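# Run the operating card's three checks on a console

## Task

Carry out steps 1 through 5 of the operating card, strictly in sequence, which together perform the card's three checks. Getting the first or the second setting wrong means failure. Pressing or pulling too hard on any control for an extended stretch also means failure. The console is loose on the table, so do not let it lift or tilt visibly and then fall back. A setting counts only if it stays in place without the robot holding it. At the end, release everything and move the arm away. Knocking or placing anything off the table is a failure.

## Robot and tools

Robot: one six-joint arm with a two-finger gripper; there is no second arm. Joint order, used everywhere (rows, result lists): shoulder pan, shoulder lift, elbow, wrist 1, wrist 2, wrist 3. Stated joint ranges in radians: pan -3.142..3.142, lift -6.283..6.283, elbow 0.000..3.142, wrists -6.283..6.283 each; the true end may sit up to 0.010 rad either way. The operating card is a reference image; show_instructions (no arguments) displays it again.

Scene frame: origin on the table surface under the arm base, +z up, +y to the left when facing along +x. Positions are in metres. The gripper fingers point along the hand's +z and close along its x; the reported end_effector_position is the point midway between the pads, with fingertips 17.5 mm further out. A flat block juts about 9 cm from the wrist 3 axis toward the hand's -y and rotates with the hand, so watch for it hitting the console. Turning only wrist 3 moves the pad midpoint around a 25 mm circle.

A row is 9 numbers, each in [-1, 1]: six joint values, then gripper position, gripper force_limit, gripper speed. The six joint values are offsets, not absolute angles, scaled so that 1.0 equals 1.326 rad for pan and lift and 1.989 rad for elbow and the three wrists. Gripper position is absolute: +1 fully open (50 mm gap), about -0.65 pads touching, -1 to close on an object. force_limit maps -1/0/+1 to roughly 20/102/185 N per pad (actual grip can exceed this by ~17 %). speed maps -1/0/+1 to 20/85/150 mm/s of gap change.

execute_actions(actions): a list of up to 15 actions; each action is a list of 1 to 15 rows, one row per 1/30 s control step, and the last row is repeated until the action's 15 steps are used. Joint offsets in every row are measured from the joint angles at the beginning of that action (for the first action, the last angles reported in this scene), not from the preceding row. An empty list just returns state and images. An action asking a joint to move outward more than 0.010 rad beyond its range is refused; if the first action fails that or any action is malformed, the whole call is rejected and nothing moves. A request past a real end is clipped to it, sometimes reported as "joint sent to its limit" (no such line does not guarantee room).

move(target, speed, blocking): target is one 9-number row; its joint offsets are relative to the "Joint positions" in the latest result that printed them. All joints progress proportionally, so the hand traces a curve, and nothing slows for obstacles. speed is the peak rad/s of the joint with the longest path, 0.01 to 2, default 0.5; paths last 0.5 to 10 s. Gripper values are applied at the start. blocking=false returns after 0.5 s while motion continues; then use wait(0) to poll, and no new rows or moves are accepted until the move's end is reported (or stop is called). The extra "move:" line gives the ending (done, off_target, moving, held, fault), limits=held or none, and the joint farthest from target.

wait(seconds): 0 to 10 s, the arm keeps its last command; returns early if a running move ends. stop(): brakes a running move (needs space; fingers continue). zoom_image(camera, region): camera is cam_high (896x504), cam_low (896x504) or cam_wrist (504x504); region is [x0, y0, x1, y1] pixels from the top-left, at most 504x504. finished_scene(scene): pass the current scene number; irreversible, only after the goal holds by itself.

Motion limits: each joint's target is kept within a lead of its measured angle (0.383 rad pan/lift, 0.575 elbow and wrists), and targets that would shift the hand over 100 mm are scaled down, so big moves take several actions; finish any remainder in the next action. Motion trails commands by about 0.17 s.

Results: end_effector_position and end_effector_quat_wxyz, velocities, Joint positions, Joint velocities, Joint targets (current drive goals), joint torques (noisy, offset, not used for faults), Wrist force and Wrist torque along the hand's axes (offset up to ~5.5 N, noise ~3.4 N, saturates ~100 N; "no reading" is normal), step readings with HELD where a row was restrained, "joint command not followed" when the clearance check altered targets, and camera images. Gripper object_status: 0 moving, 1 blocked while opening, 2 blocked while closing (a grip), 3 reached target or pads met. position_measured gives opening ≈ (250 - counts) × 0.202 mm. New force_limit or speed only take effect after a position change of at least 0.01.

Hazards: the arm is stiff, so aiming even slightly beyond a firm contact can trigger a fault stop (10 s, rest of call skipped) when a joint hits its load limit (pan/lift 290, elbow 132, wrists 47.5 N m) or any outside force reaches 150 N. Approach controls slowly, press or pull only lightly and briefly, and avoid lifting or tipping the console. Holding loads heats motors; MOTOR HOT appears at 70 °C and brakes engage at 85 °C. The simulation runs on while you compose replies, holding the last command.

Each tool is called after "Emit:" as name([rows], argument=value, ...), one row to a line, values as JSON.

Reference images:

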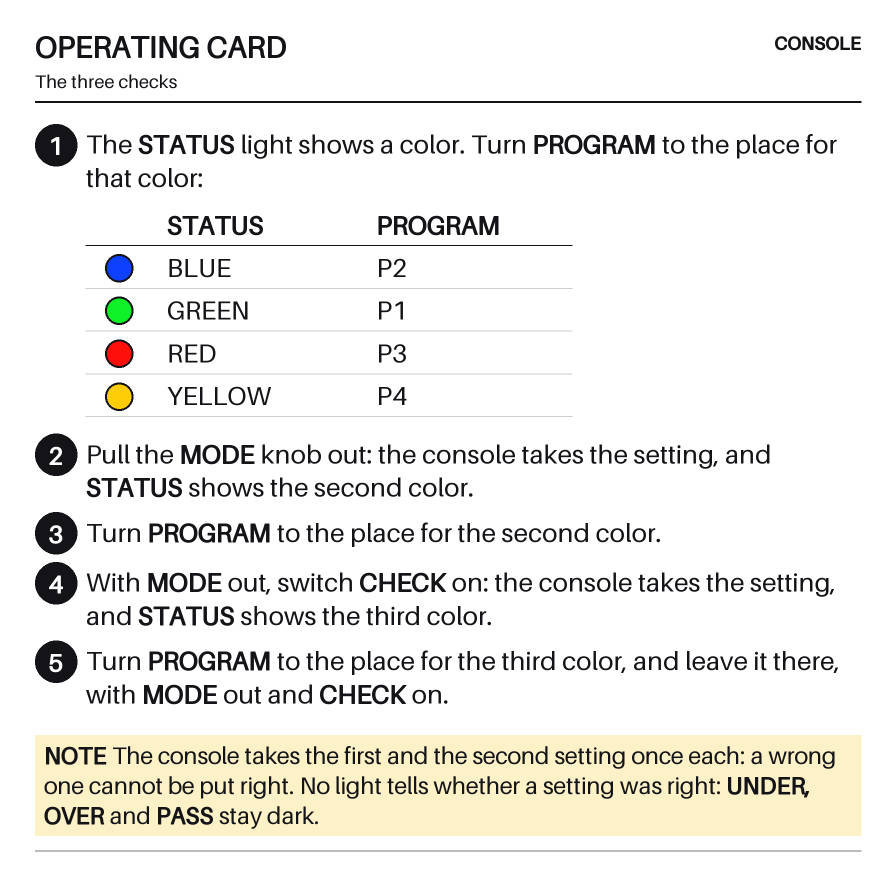

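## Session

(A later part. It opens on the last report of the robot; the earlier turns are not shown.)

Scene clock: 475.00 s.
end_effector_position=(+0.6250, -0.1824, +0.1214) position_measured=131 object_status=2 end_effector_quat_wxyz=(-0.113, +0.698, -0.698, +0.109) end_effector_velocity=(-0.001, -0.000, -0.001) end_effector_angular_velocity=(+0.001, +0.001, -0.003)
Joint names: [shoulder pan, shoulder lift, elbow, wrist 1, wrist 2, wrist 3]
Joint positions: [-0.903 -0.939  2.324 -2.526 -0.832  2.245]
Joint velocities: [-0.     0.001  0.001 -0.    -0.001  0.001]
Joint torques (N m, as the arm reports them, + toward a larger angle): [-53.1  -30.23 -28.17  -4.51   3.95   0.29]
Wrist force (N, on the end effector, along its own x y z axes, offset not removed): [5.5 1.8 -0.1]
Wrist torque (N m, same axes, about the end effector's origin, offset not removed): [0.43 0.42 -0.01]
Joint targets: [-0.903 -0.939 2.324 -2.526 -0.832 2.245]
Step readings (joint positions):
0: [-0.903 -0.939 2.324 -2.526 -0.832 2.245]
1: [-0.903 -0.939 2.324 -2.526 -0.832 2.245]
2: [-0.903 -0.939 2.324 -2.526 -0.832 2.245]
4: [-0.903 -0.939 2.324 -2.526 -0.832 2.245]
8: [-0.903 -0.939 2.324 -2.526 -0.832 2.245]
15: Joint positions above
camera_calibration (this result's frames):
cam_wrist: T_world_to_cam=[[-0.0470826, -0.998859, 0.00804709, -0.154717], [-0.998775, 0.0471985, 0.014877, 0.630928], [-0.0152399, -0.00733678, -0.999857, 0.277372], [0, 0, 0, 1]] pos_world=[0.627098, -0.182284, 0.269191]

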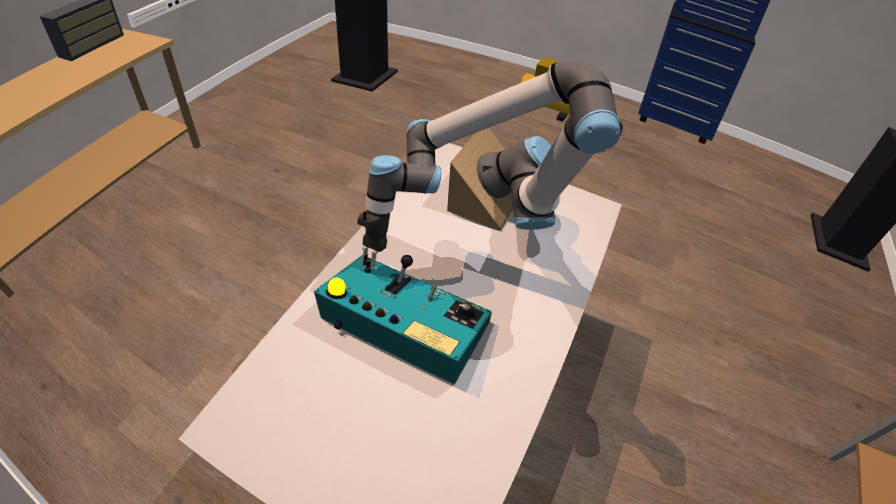

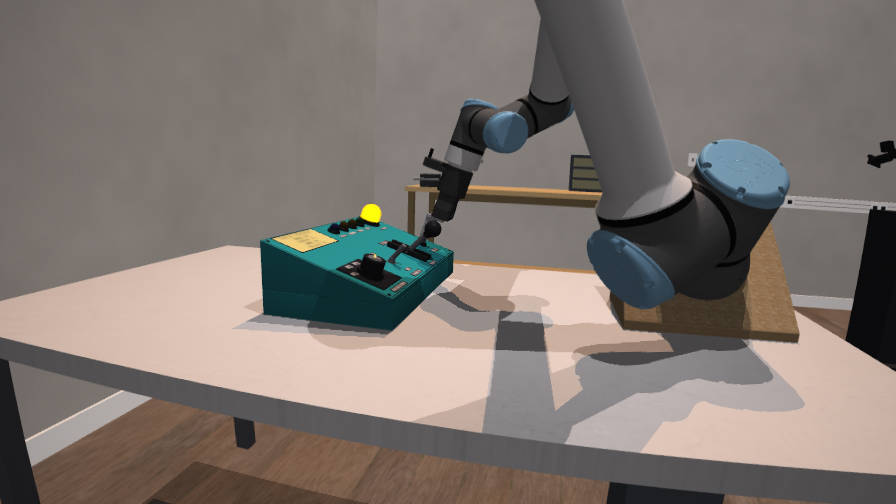

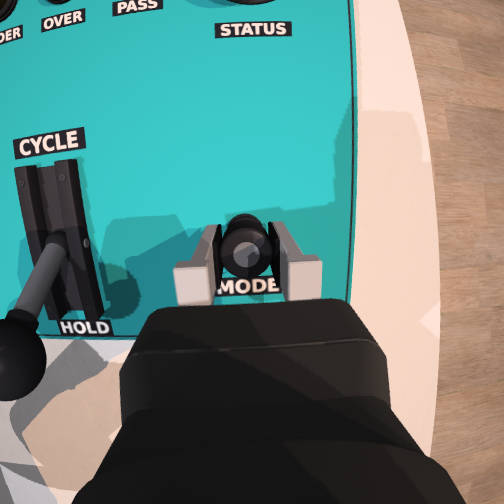

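Emit:
move(target=[-0.0035,-0.0048,-0.0003,0.0054,-0.001,-0.0029,-1,-0.6,-0.6], speed=0.03)

Scene clock: 481.30 s.
end_effector_position=(+0.6238, -0.1826, +0.1251) position_measured=131 object_status=2 end_effector_quat_wxyz=(-0.113, +0.698, -0.698, +0.109) end_effector_velocity=(-0.001, +0.000, +0.000) end_effector_angular_velocity=(+0.001, +0.000, +0.000)
Joint names: [shoulder pan, shoulder lift, elbow, wrist 1, wrist 2, wrist 3]
Joint positions: [-0.907 -0.945  2.323 -2.516 -0.834  2.24 ]
Joint velocities: [-0.001 -0.001  0.     0.004  0.    -0.003]
Joint torques (N m, as the arm reports them, + toward a larger angle): [-67.28 -48.1  -45.31  -1.67  -1.93  -1.78]
Wrist force (N, on the end effector, along its own x y z axes, offset not removed): [-0.3 -0.2 11.0]
Wrist torque (N m, same axes, about the end effector's origin, offset not removed): [0.23 0.76 0.13]
Joint targets: [-0.907 -0.945 2.323 -2.515 -0.834 2.239]
move: done; limits=none; farthest joint: the shoulder pan, 0.000 radians from its target (0.005 radians at the start)
camera_calibration (this result's frames):
cam_wrist: T_world_to_cam=[[-0.0470189, -0.998861, 0.0080819, -0.154963], [-0.998777, 0.0471356, 0.0149132, 0.629754], [-0.0152772, -0.00737082, -0.999856, 0.281016], [0, 0, 0, 1]] pos_world=[0.625991, -0.182399, 0.272837]

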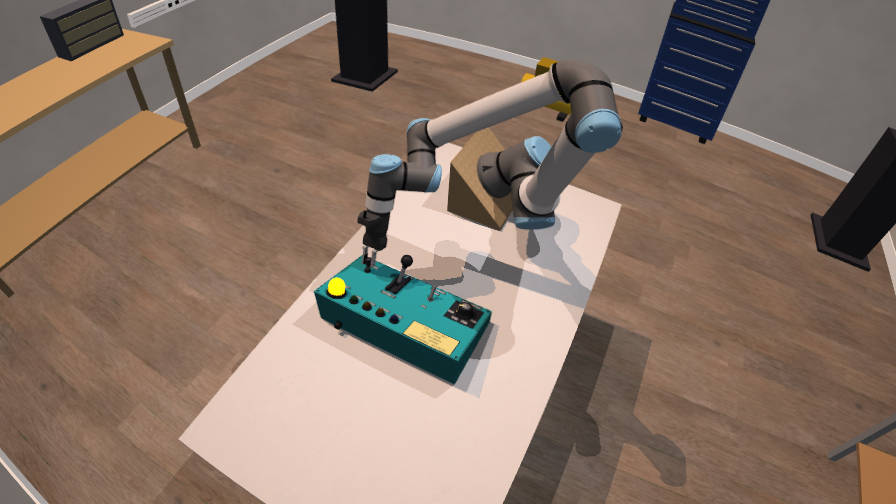

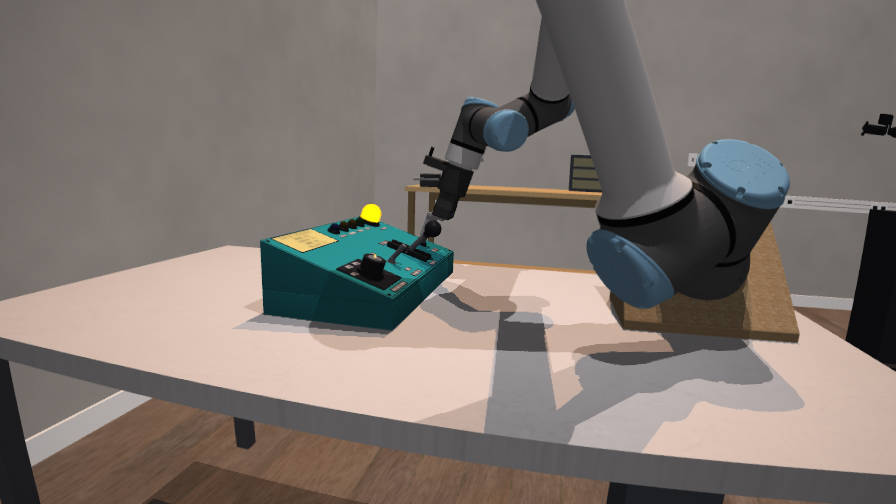

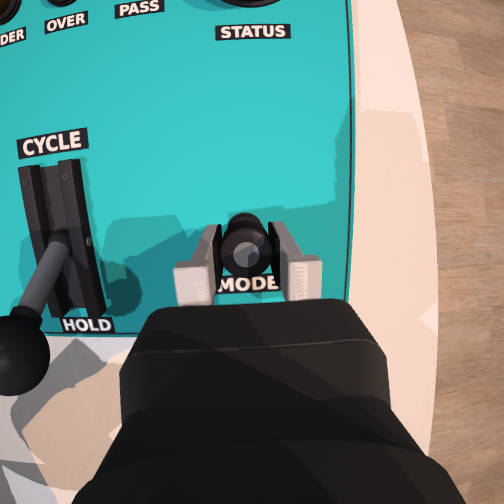

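Emit:
move(target=[-0.0035,-0.0049,-0.0002,0.0054,-0.001,-0.0029,-1,-0.6,-0.6], speed=0.03)

Scene clock: 501.63 s.
end_effector_position=(+0.6227, -0.1826, +0.1288) position_measured=131 object_status=2 end_effector_quat_wxyz=(-0.113, +0.698, -0.698, +0.109) end_effector_velocity=(+0.000, -0.001, +0.003) end_effector_angular_velocity=(-0.001, -0.002, +0.000)
Joint names: [shoulder pan, shoulder lift, elbow, wrist 1, wrist 2, wrist 3]
Joint positions: [-0.912 -0.951  2.323 -2.505 -0.836  2.234]
Joint velocities: [-0.003 -0.003 -0.001  0.004 -0.    -0.002]
Joint torques (N m, as the arm reports them, + toward a larger angle): [-63.91 -41.19 -44.11  -1.88  -2.53  -0.8 ]
Wrist force (N, on the end effector, along its own x y z axes, offset not removed): [-1.9 4.7 -3.2]
Wrist torque (N m, same axes, about the end effector's origin, offset not removed): [0.43 0.28 -0.08]
Joint targets: [-0.912 -0.951 2.323 -2.505 -0.836 2.234]
move: done; limits=none; farthest joint: the shoulder pan, 0.000 radians from its target (0.004 radians at the start)
camera_calibration (this result's frames):
cam_wrist: T_world_to_cam=[[-0.0469425, -0.998864, 0.00814928, -0.15514], [-0.998781, 0.0470602, 0.0149095, 0.628503], [-0.0152761, -0.00743945, -0.999856, 0.284648], [0, 0, 0, 1]] pos_world=[0.624803, -0.182423, 0.276501]

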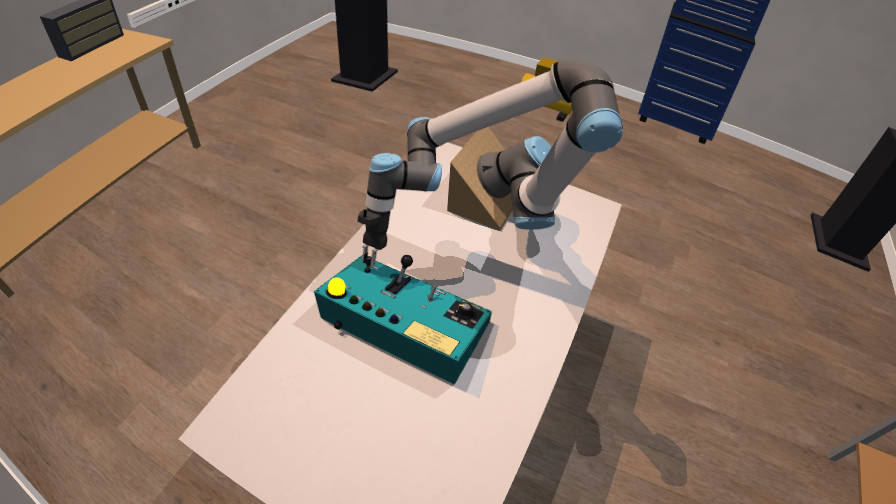

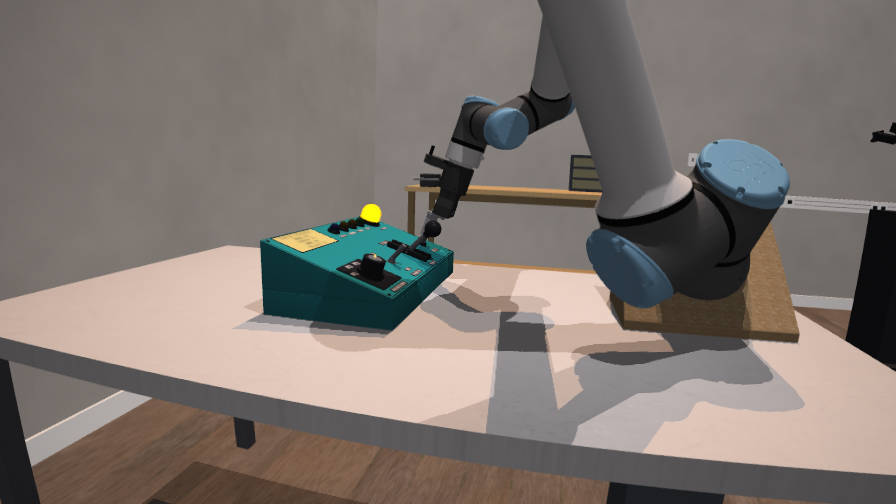

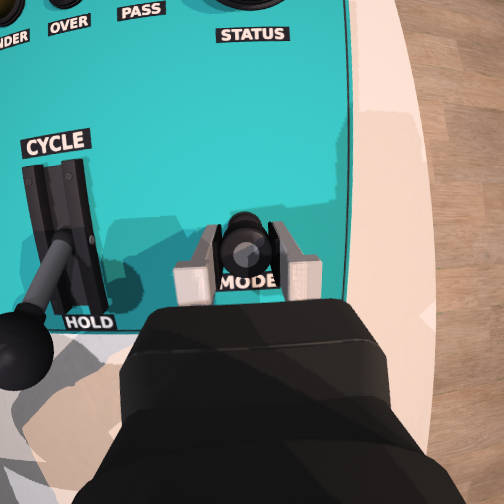

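Past the hump. 3 mm more.

Emit:
move(target=[-0.0027,-0.0037,-0.0001,0.004,-0.0008,-0.0022,-1,-0.6,-0.6], speed=0.03)

Scene clock: 508.97 s.
end_effector_position=(+0.6217, -0.1826, +0.1315) position_measured=131 object_status=2 end_effector_quat_wxyz=(-0.113, +0.698, -0.698, +0.109) end_effector_velocity=(-0.000, -0.000, +0.001) end_effector_angular_velocity=(+0.001, -0.000, -0.000)
Joint names: [shoulder pan, shoulder lift, elbow, wrist 1, wrist 2, wrist 3]
Joint positions: [-0.915 -0.956  2.323 -2.498 -0.837  2.23 ]
Joint velocities: [-0.001 -0.001 -0.001  0.003  0.    -0.002]
Joint torques (N m, as the arm reports them, + toward a larger angle): [-64.57 -41.5  -42.4   -1.29  -3.15  -1.15]
Wrist force (N, on the end effector, along its own x y z axes, offset not removed): [-4.5 0.1 -3.5]
Wrist torque (N m, same axes, about the end effector's origin, offset not removed): [-0.07 0.29 -0.05]
Joint targets: [-0.915 -0.956 2.323 -2.497 -0.837 2.230]
move: done; limits=none; farthest joint: the shoulder pan, 0.001 radians from its target (0.004 radians at the start)
camera_calibration (this result's frames):
cam_wrist: T_world_to_cam=[[-0.046907, -0.998865, 0.00825389, -0.155274], [-0.998782, 0.0470263, 0.0149076, 0.627498], [-0.0152788, -0.00754457, -0.999855, 0.287324], [0, 0, 0, 1]] pos_world=[0.623841, -0.182439, 0.279209]

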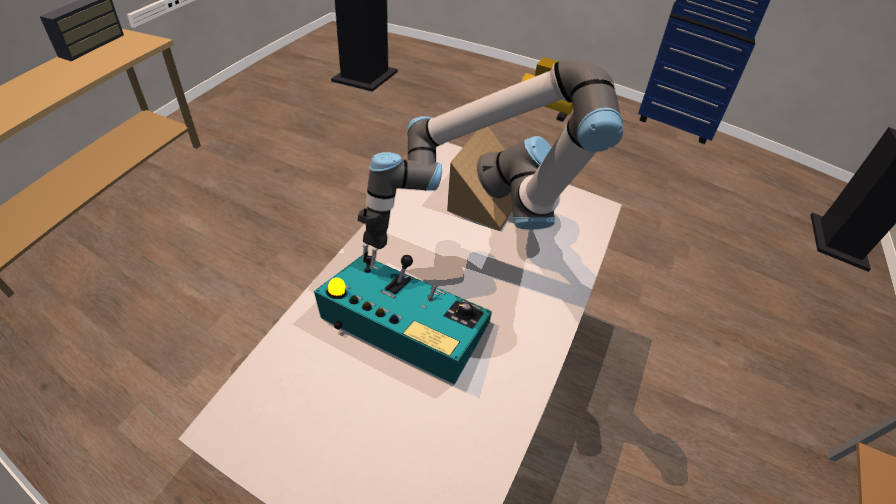

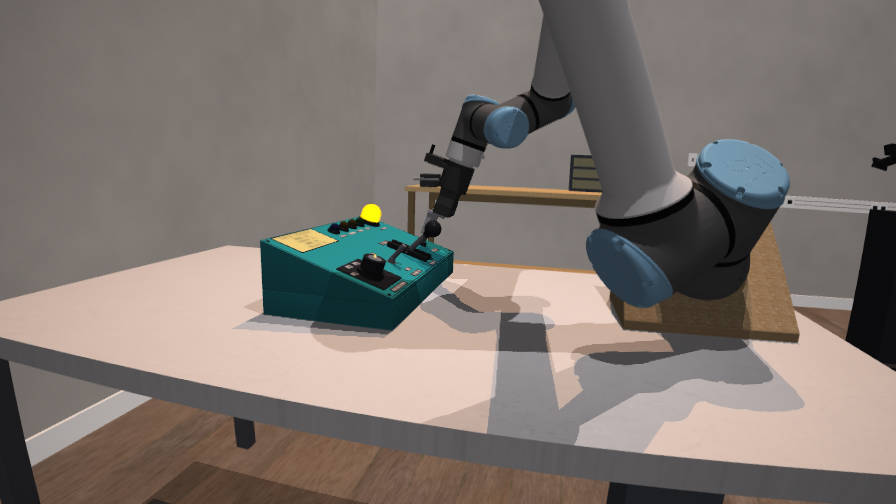

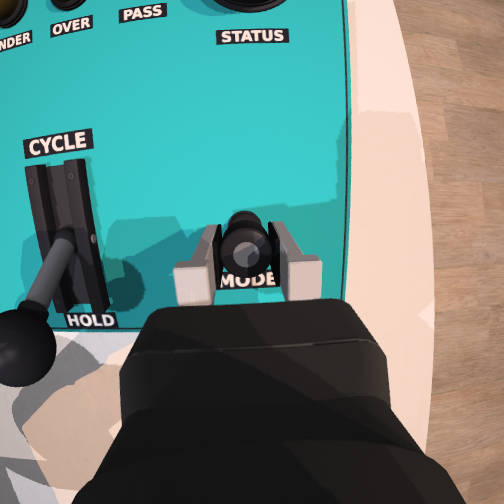

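Emit:
move(target=[-0.0014,-0.0018,-0.0001,0.002,-0.0004,-0.0011,-1,-0.6,-0.6], speed=0.03)

Scene clock: 527.83 s.
end_effector_position=(+0.6212, -0.1827, +0.1328) position_measured=131 object_status=2 end_effector_quat_wxyz=(-0.113, +0.698, -0.698, +0.109) end_effector_velocity=(-0.000, -0.000, +0.001) end_effector_angular_velocity=(-0.000, -0.000, +0.000)
Joint names: [shoulder pan, shoulder lift, elbow, wrist 1, wrist 2, wrist 3]
Joint positions: [-0.917 -0.958  2.322 -2.494 -0.838  2.228]
Joint velocities: [-0.001 -0.    -0.     0.001 -0.    -0.001]
Joint torques (N m, as the arm reports them, + toward a larger angle): [-64.4  -41.86 -42.83  -1.08  -3.61  -0.99]
Wrist force (N, on the end effector, along its own x y z axes, offset not removed): [-8.9 3.8 -9.3]
Wrist torque (N m, same axes, about the end effector's origin, offset not removed): [0.31 0.41 -0.03]
Joint targets: [-0.917 -0.958 2.322 -2.494 -0.838 2.228]
move: done; limits=none; farthest joint: the shoulder pan, 0.000 radians from its target (0.002 radians at the start)
camera_calibration (this result's frames):
cam_wrist: T_world_to_cam=[[-0.0469201, -0.998864, 0.00831082, -0.155382], [-0.998783, 0.0470398, 0.0148534, 0.627035], [-0.0152274, -0.00760378, -0.999855, 0.288651], [0, 0, 0, 1]] pos_world=[0.623377, -0.182506, 0.280587]

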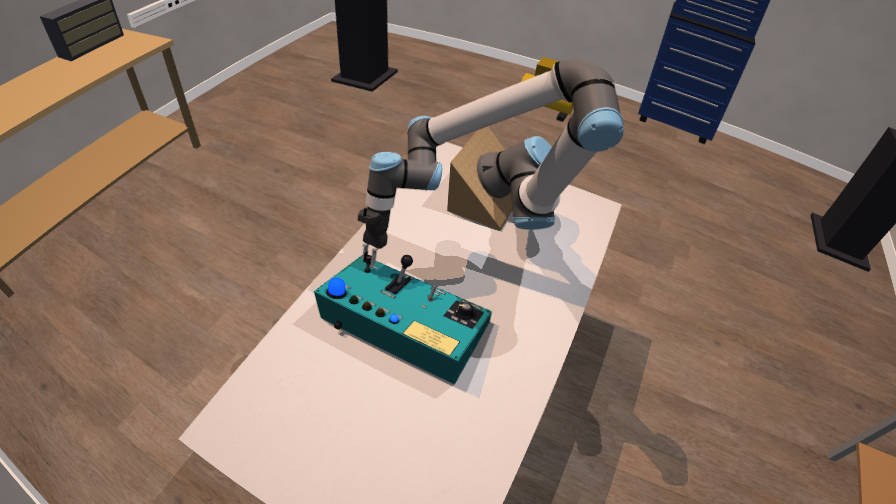

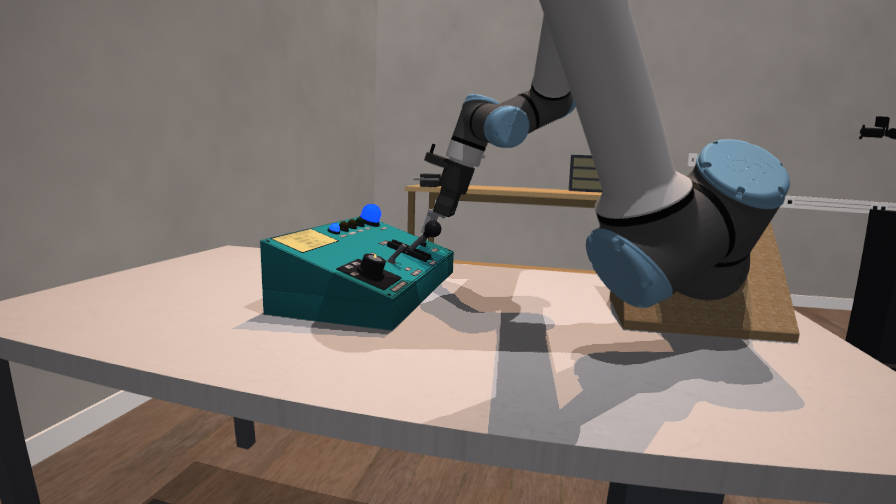

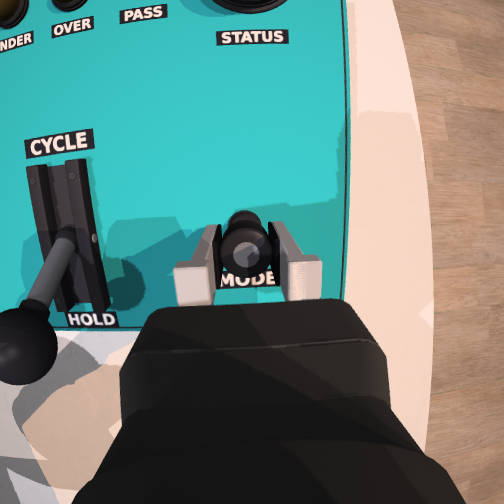

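Emit:
execute_actions([
  [[0,0,0,0,0,0,1,-0.6,0]],
])

Emit:
move(target=[-0.0802,-0.1246,-0.015,0.1366,-0.0246,0,1,-0.6,0], speed=0.5)

Scene clock: 539.97 s.
end_effector_position=(+0.6212, -0.1827, +0.1329) position_measured=3 object_status=0 end_effector_quat_wxyz=(-0.113, +0.698, -0.698, +0.109) end_effector_velocity=(-0.001, -0.000, +0.000) end_effector_angular_velocity=(-0.002, +0.000, +0.001)
Joint names: [shoulder pan, shoulder lift, elbow, wrist 1, wrist 2, wrist 3]
Joint positions: [-0.917 -0.958  2.322 -2.494 -0.838  2.228]
Joint velocities: [-0.001 -0.     0.001 -0.002 -0.001 -0.001]
Joint torques (N m, as the arm reports them, + toward a larger angle): [-39.14 -17.8  -40.87  -7.68   0.14   3.16]
Wrist force (N, on the end effector, along its own x y z axes, offset not removed): [-1.3 -0.7 -0.5]
Wrist torque (N m, same axes, about the end effector's origin, offset not removed): [-0.04 0.18 0.03]
Joint targets: [-0.917 -0.958 2.322 -2.494 -0.838 2.228]
Step readings (joint positions):
0: [-0.917 -0.958 2.322 -2.494 -0.838 2.228]
1: [-0.917 -0.958 2.322 -2.494 -0.838 2.228]
2: [-0.917 -0.958 2.322 -2.494 -0.838 2.228]
4: [-0.917 -0.958 2.322 -2.494 -0.838 2.228]
8: [-0.917 -0.958 2.322 -2.494 -0.838 2.228]
15: Joint positions above
camera_calibration (this result's frames):
cam_wrist: T_world_to_cam=[[-0.0469628, -0.998862, 0.00834779, -0.155367], [-0.99878, 0.0470834, 0.014898, 0.627013], [-0.0152741, -0.00763795, -0.999854, 0.288741], [0, 0, 0, 1]] pos_world=[0.623361, -0.182507, 0.280654]

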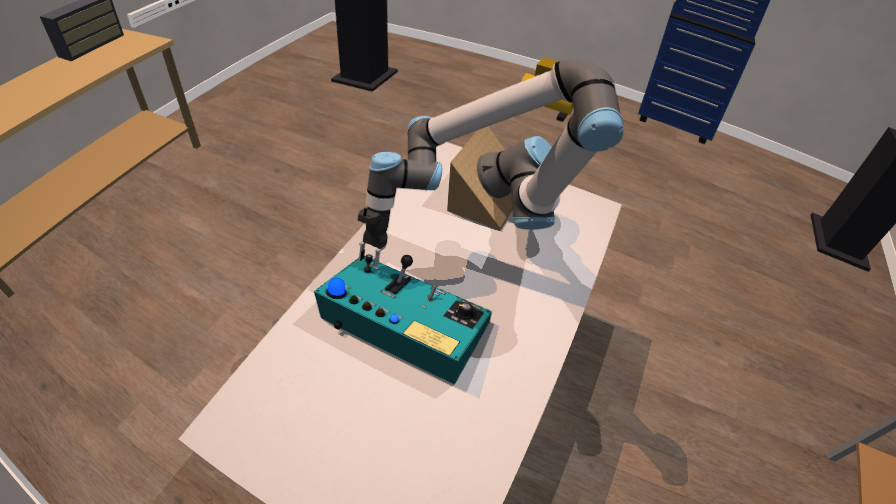

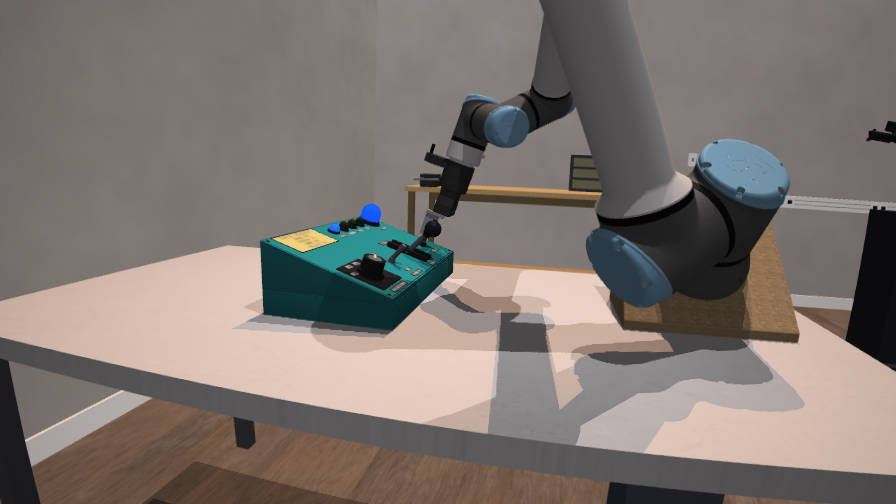

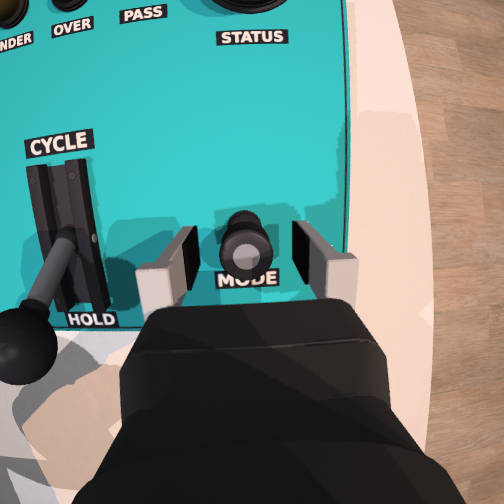

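Scene clock: 541.27 s.
end_effector_position=(+0.5917, -0.1782, +0.2320) position_measured=3 object_status=3 end_effector_quat_wxyz=(+0.119, -0.655, +0.739, -0.104) end_effector_velocity=(-0.000, +0.000, +0.001) end_effector_angular_velocity=(+0.002, -0.001, -0.001)
Joint names: [shoulder pan, shoulder lift, elbow, wrist 1, wrist 2, wrist 3]
Joint positions: [-1.023 -1.123  2.293 -2.223 -0.887  2.228]
Joint velocities: [-0.001 -0.001 -0.001  0.004  0.001 -0.001]
Joint torques (N m, as the arm reports them, + toward a larger angle): [-62.68 -33.81 -49.63  -1.32  -2.72   0.58]
Wrist force (N, on the end effector, along its own x y z axes, offset not removed): [-4.5 0.0 -0.7]
Wrist torque (N m, same axes, about the end effector's origin, offset not removed): [0.16 0.62 0.19]
Joint targets: [-1.023 -1.123 2.293 -2.222 -0.887 2.228]
move: done; limits=none; farthest joint: the shoulder pan, 0.000 radians from its target (0.106 radians at the start)
camera_calibration (this result's frames):
cam_wrist: T_world_to_cam=[[-0.162318, -0.986371, -0.0269419, -0.0744381], [-0.98666, 0.1619, 0.0170659, 0.608602], [-0.0124715, 0.0293526, -0.999491, 0.392294], [0, 0, 0, 1]] pos_world=[0.593292, -0.183471, 0.379703]

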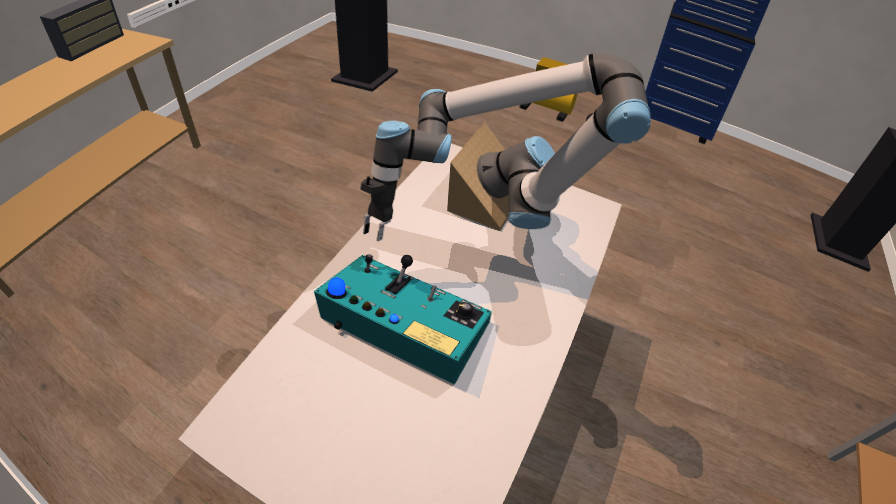

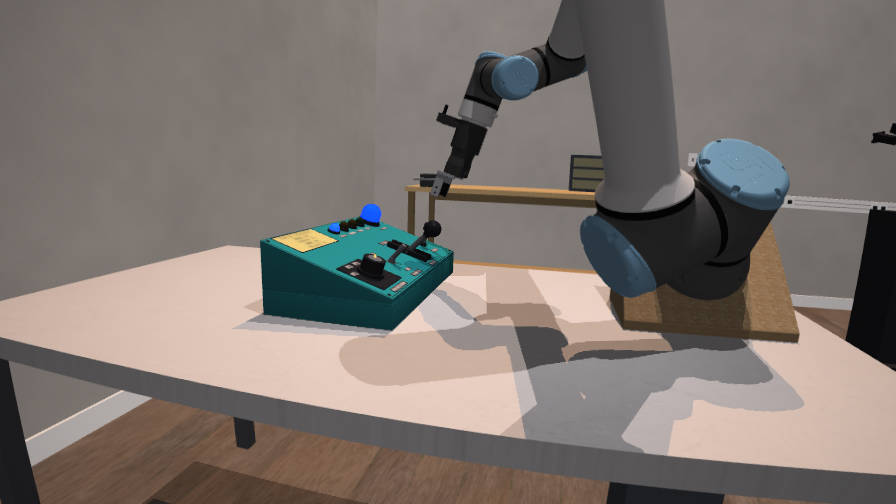

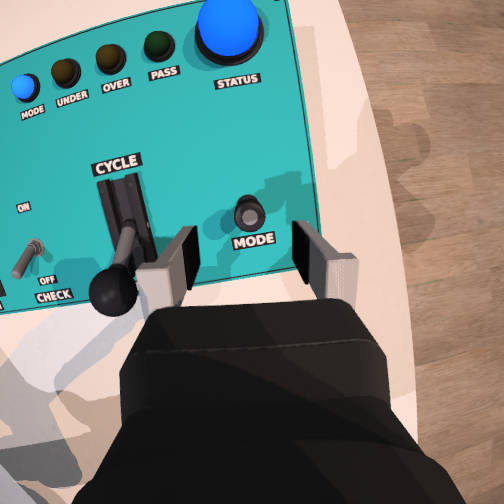

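Emit:
move(target=[0.3725,-0.3386,0.0799,-0.0845,0.0734,0.6626,1,-0.7,0], speed=1.2)

Scene clock: 549.03 s.
end_effector_position=(+0.6178, +0.1765, +0.1428) position_measured=3 object_status=3 end_effector_quat_wxyz=(+0.146, -0.378, +0.912, -0.059) end_effector_velocity=(-0.000, +0.001, -0.000) end_effector_angular_velocity=(+0.001, +0.000, -0.001)
Joint names: [shoulder pan, shoulder lift, elbow, wrist 1, wrist 2, wrist 3]
Joint positions: [-0.529 -1.572  2.451 -2.391 -0.741  3.545]
Joint velocities: [ 0.002 -0.002  0.001 -0.     0.     0.003]
Joint torques (N m, as the arm reports them, + toward a larger angle): [-20.67 -17.49 -28.73  -6.87   3.47   3.23]
Wrist force (N, on the end effector, along its own x y z axes, offset not removed): [-5.7 -0.3 2.7]
Wrist torque (N m, same axes, about the end effector's origin, offset not removed): [-0.01 1.01 0.11]
Joint targets: [-0.529 -1.572 2.451 -2.391 -0.741 3.546]
move: done; limits=none; farthest joint: the shoulder pan, 0.000 radians from its target (0.494 radians at the start)
camera_calibration (this result's frames):
cam_wrist: T_world_to_cam=[[-0.706719, -0.677457, -0.203962, 0.58435], [-0.704352, 0.70085, 0.112682, 0.295323], [0.0666097, 0.223296, -0.972472, 0.206051], [0, 0, 0, 1]] pos_world=[0.607257, 0.142884, 0.286287]

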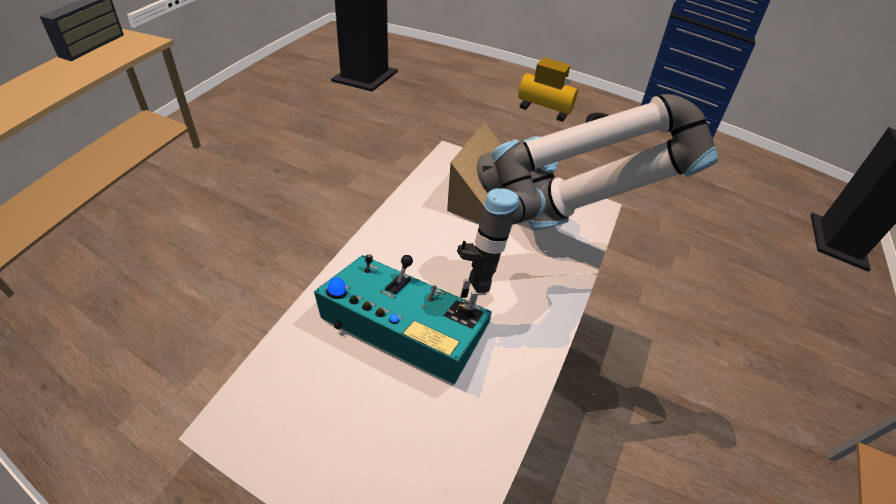

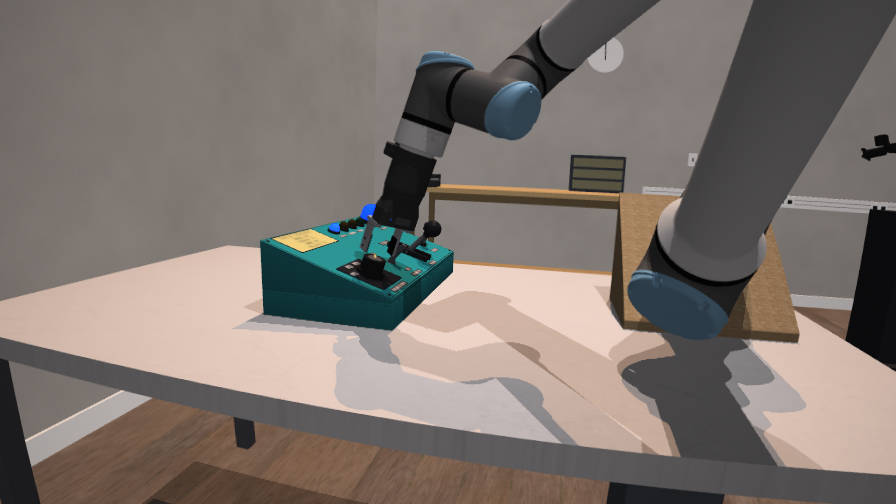

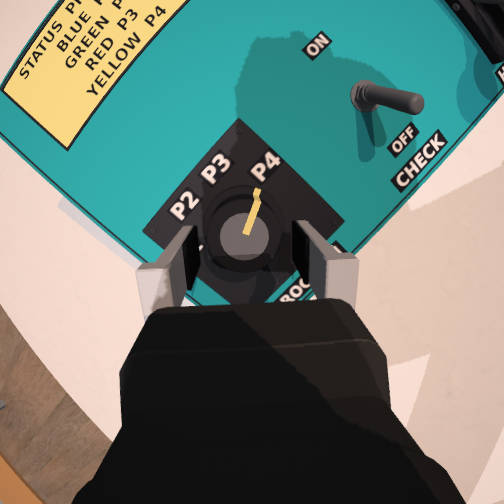

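Emit:
move(target=[0.0339,0.0483,0.003,-0.06,0.001,0.0335,1,-0.7,0], speed=0.25)

Emit:
execute_actions([
  [[0,0,0,0,0,0,-1,-0.7,-0.6]],
])

Scene clock: 560.93 s.
end_effector_position=(+0.6276, +0.1766, +0.1151) position_measured=3 object_status=3 end_effector_quat_wxyz=(+0.146, -0.379, +0.912, -0.059) end_effector_velocity=(+0.001, +0.001, -0.000) end_effector_angular_velocity=(+0.001, -0.002, +0.001)
Joint names: [shoulder pan, shoulder lift, elbow, wrist 1, wrist 2, wrist 3]
Joint positions: [-0.485 -1.508  2.457 -2.51  -0.739  3.612]
Joint velocities: [ 0.001  0.002 -0.    -0.004  0.002  0.002]
Joint torques (N m, as the arm reports them, + toward a larger angle): [-24.49   4.19 -27.23  -6.86   3.68   3.2 ]
Wrist force (N, on the end effector, along its own x y z axes, offset not removed): [-3.1 1.0 -0.1]
Wrist torque (N m, same axes, about the end effector's origin, offset not removed): [0.26 0.46 0.10]
Joint targets: [-0.484 -1.508 2.457 -2.510 -0.739 3.612]
move: done; limits=none; farthest joint: the wrist 1, 0.001 radians from its target (0.120 radians at the start)
camera_calibration (this result's frames):
cam_wrist: T_world_to_cam=[[-0.706542, -0.677531, -0.204328, 0.585679], [-0.704513, 0.700677, 0.112749, 0.305325], [0.066777, 0.223613, -0.972388, 0.178264], [0, 0, 0, 1]] pos_world=[0.617008, 0.143019, 0.258587]

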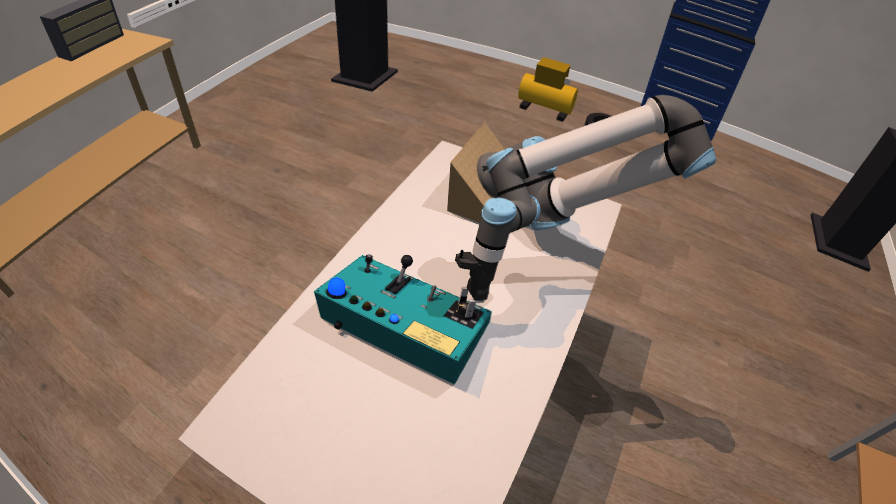

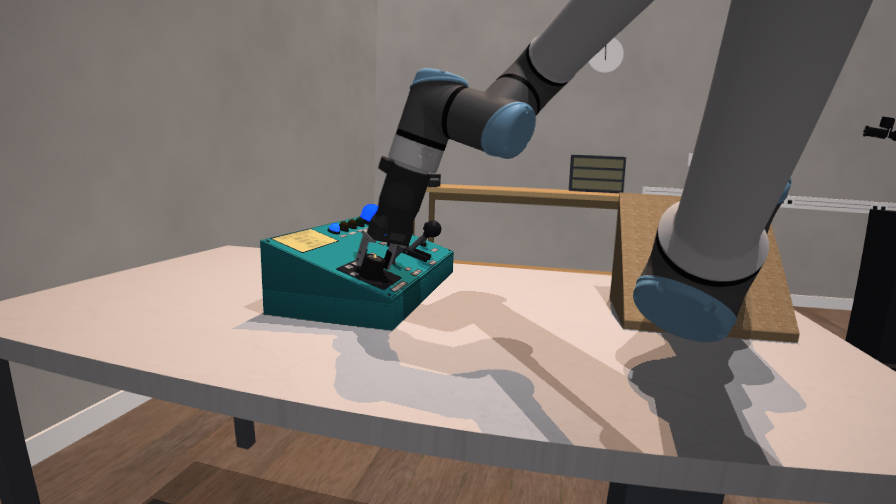

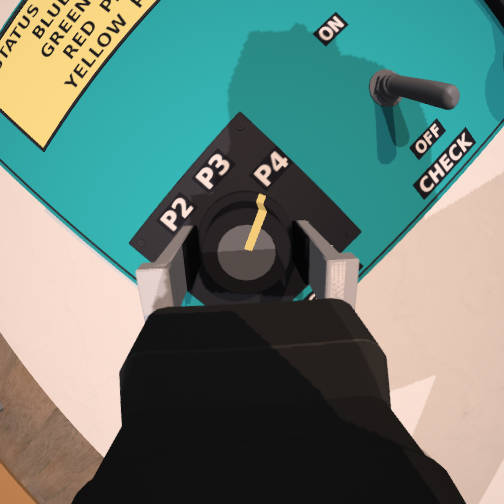

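Scene clock: 561.43 s.
end_effector_position=(+0.6276, +0.1766, +0.1150) position_measured=37 object_status=2 end_effector_quat_wxyz=(+0.146, -0.379, +0.912, -0.059) end_effector_velocity=(+0.000, -0.000, +0.001) end_effector_angular_velocity=(-0.001, -0.001, +0.000)
Joint names: [shoulder pan, shoulder lift, elbow, wrist 1, wrist 2, wrist 3]
Joint positions: [-0.484 -1.508  2.457 -2.51  -0.739  3.612]
Joint velocities: [-0.001 -0.     0.    -0.001 -0.001 -0.001]
Joint torques (N m, as the arm reports them, + toward a larger angle): [-35.97  -7.55 -33.5   -3.58   3.78   0.15]
Wrist force (N, on the end effector, along its own x y z axes, offset not removed): [1.4 -3.6 -1.7]
Wrist torque (N m, same axes, about the end effector's origin, offset not removed): [-0.36 0.55 -0.10]
Joint targets: [-0.485 -1.508 2.457 -2.510 -0.739 3.612]
Step readings (joint positions):
0: [-0.485 -1.508 2.457 -2.510 -0.739 3.612]
1: [-0.484 -1.508 2.457 -2.510 -0.739 3.612]
2: [-0.484 -1.508 2.457 -2.510 -0.739 3.612]
4: [-0.484 -1.508 2.457 -2.510 -0.739 3.612]
8: [-0.484 -1.508 2.457 -2.510 -0.739 3.612]
15: Joint positions above
camera_calibration (this result's frames):
cam_wrist: T_world_to_cam=[[-0.706562, -0.677512, -0.204323, 0.585665], [-0.704495, 0.700691, 0.112776, 0.305306], [0.0667602, 0.223628, -0.972386, 0.178228], [0, 0, 0, 1]] pos_world=[0.616997, 0.143013, 0.25854]

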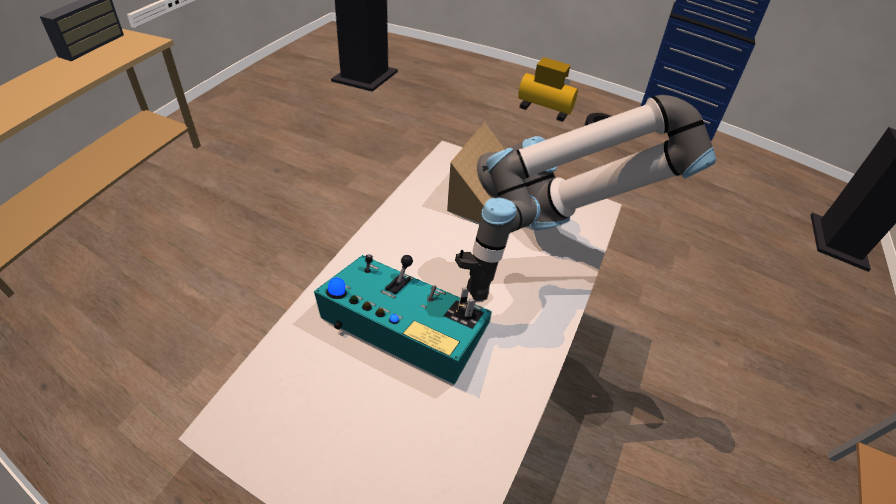

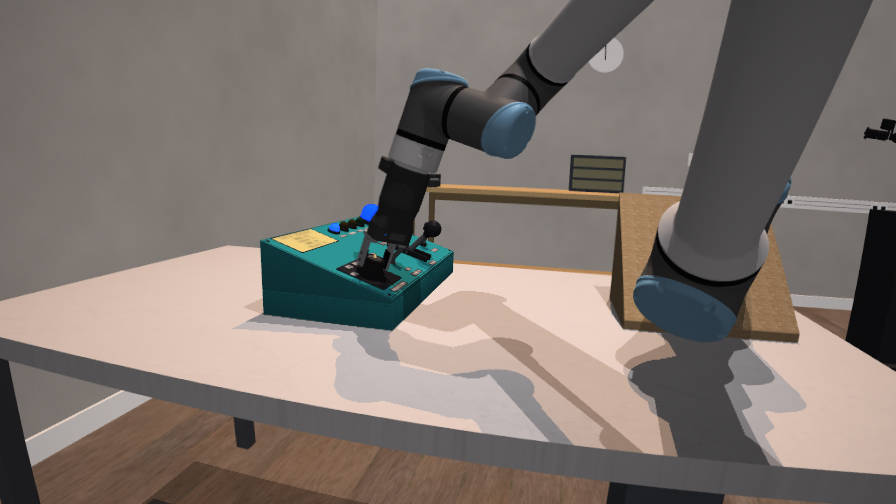

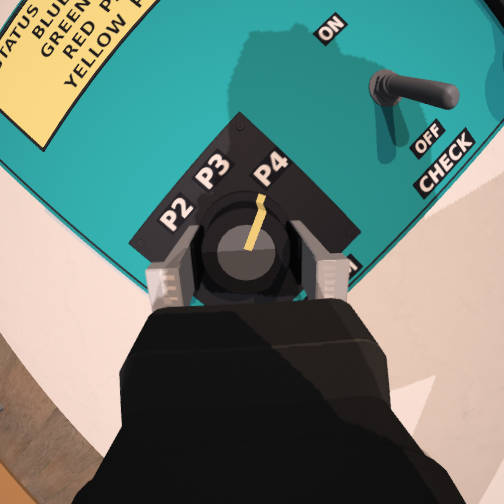

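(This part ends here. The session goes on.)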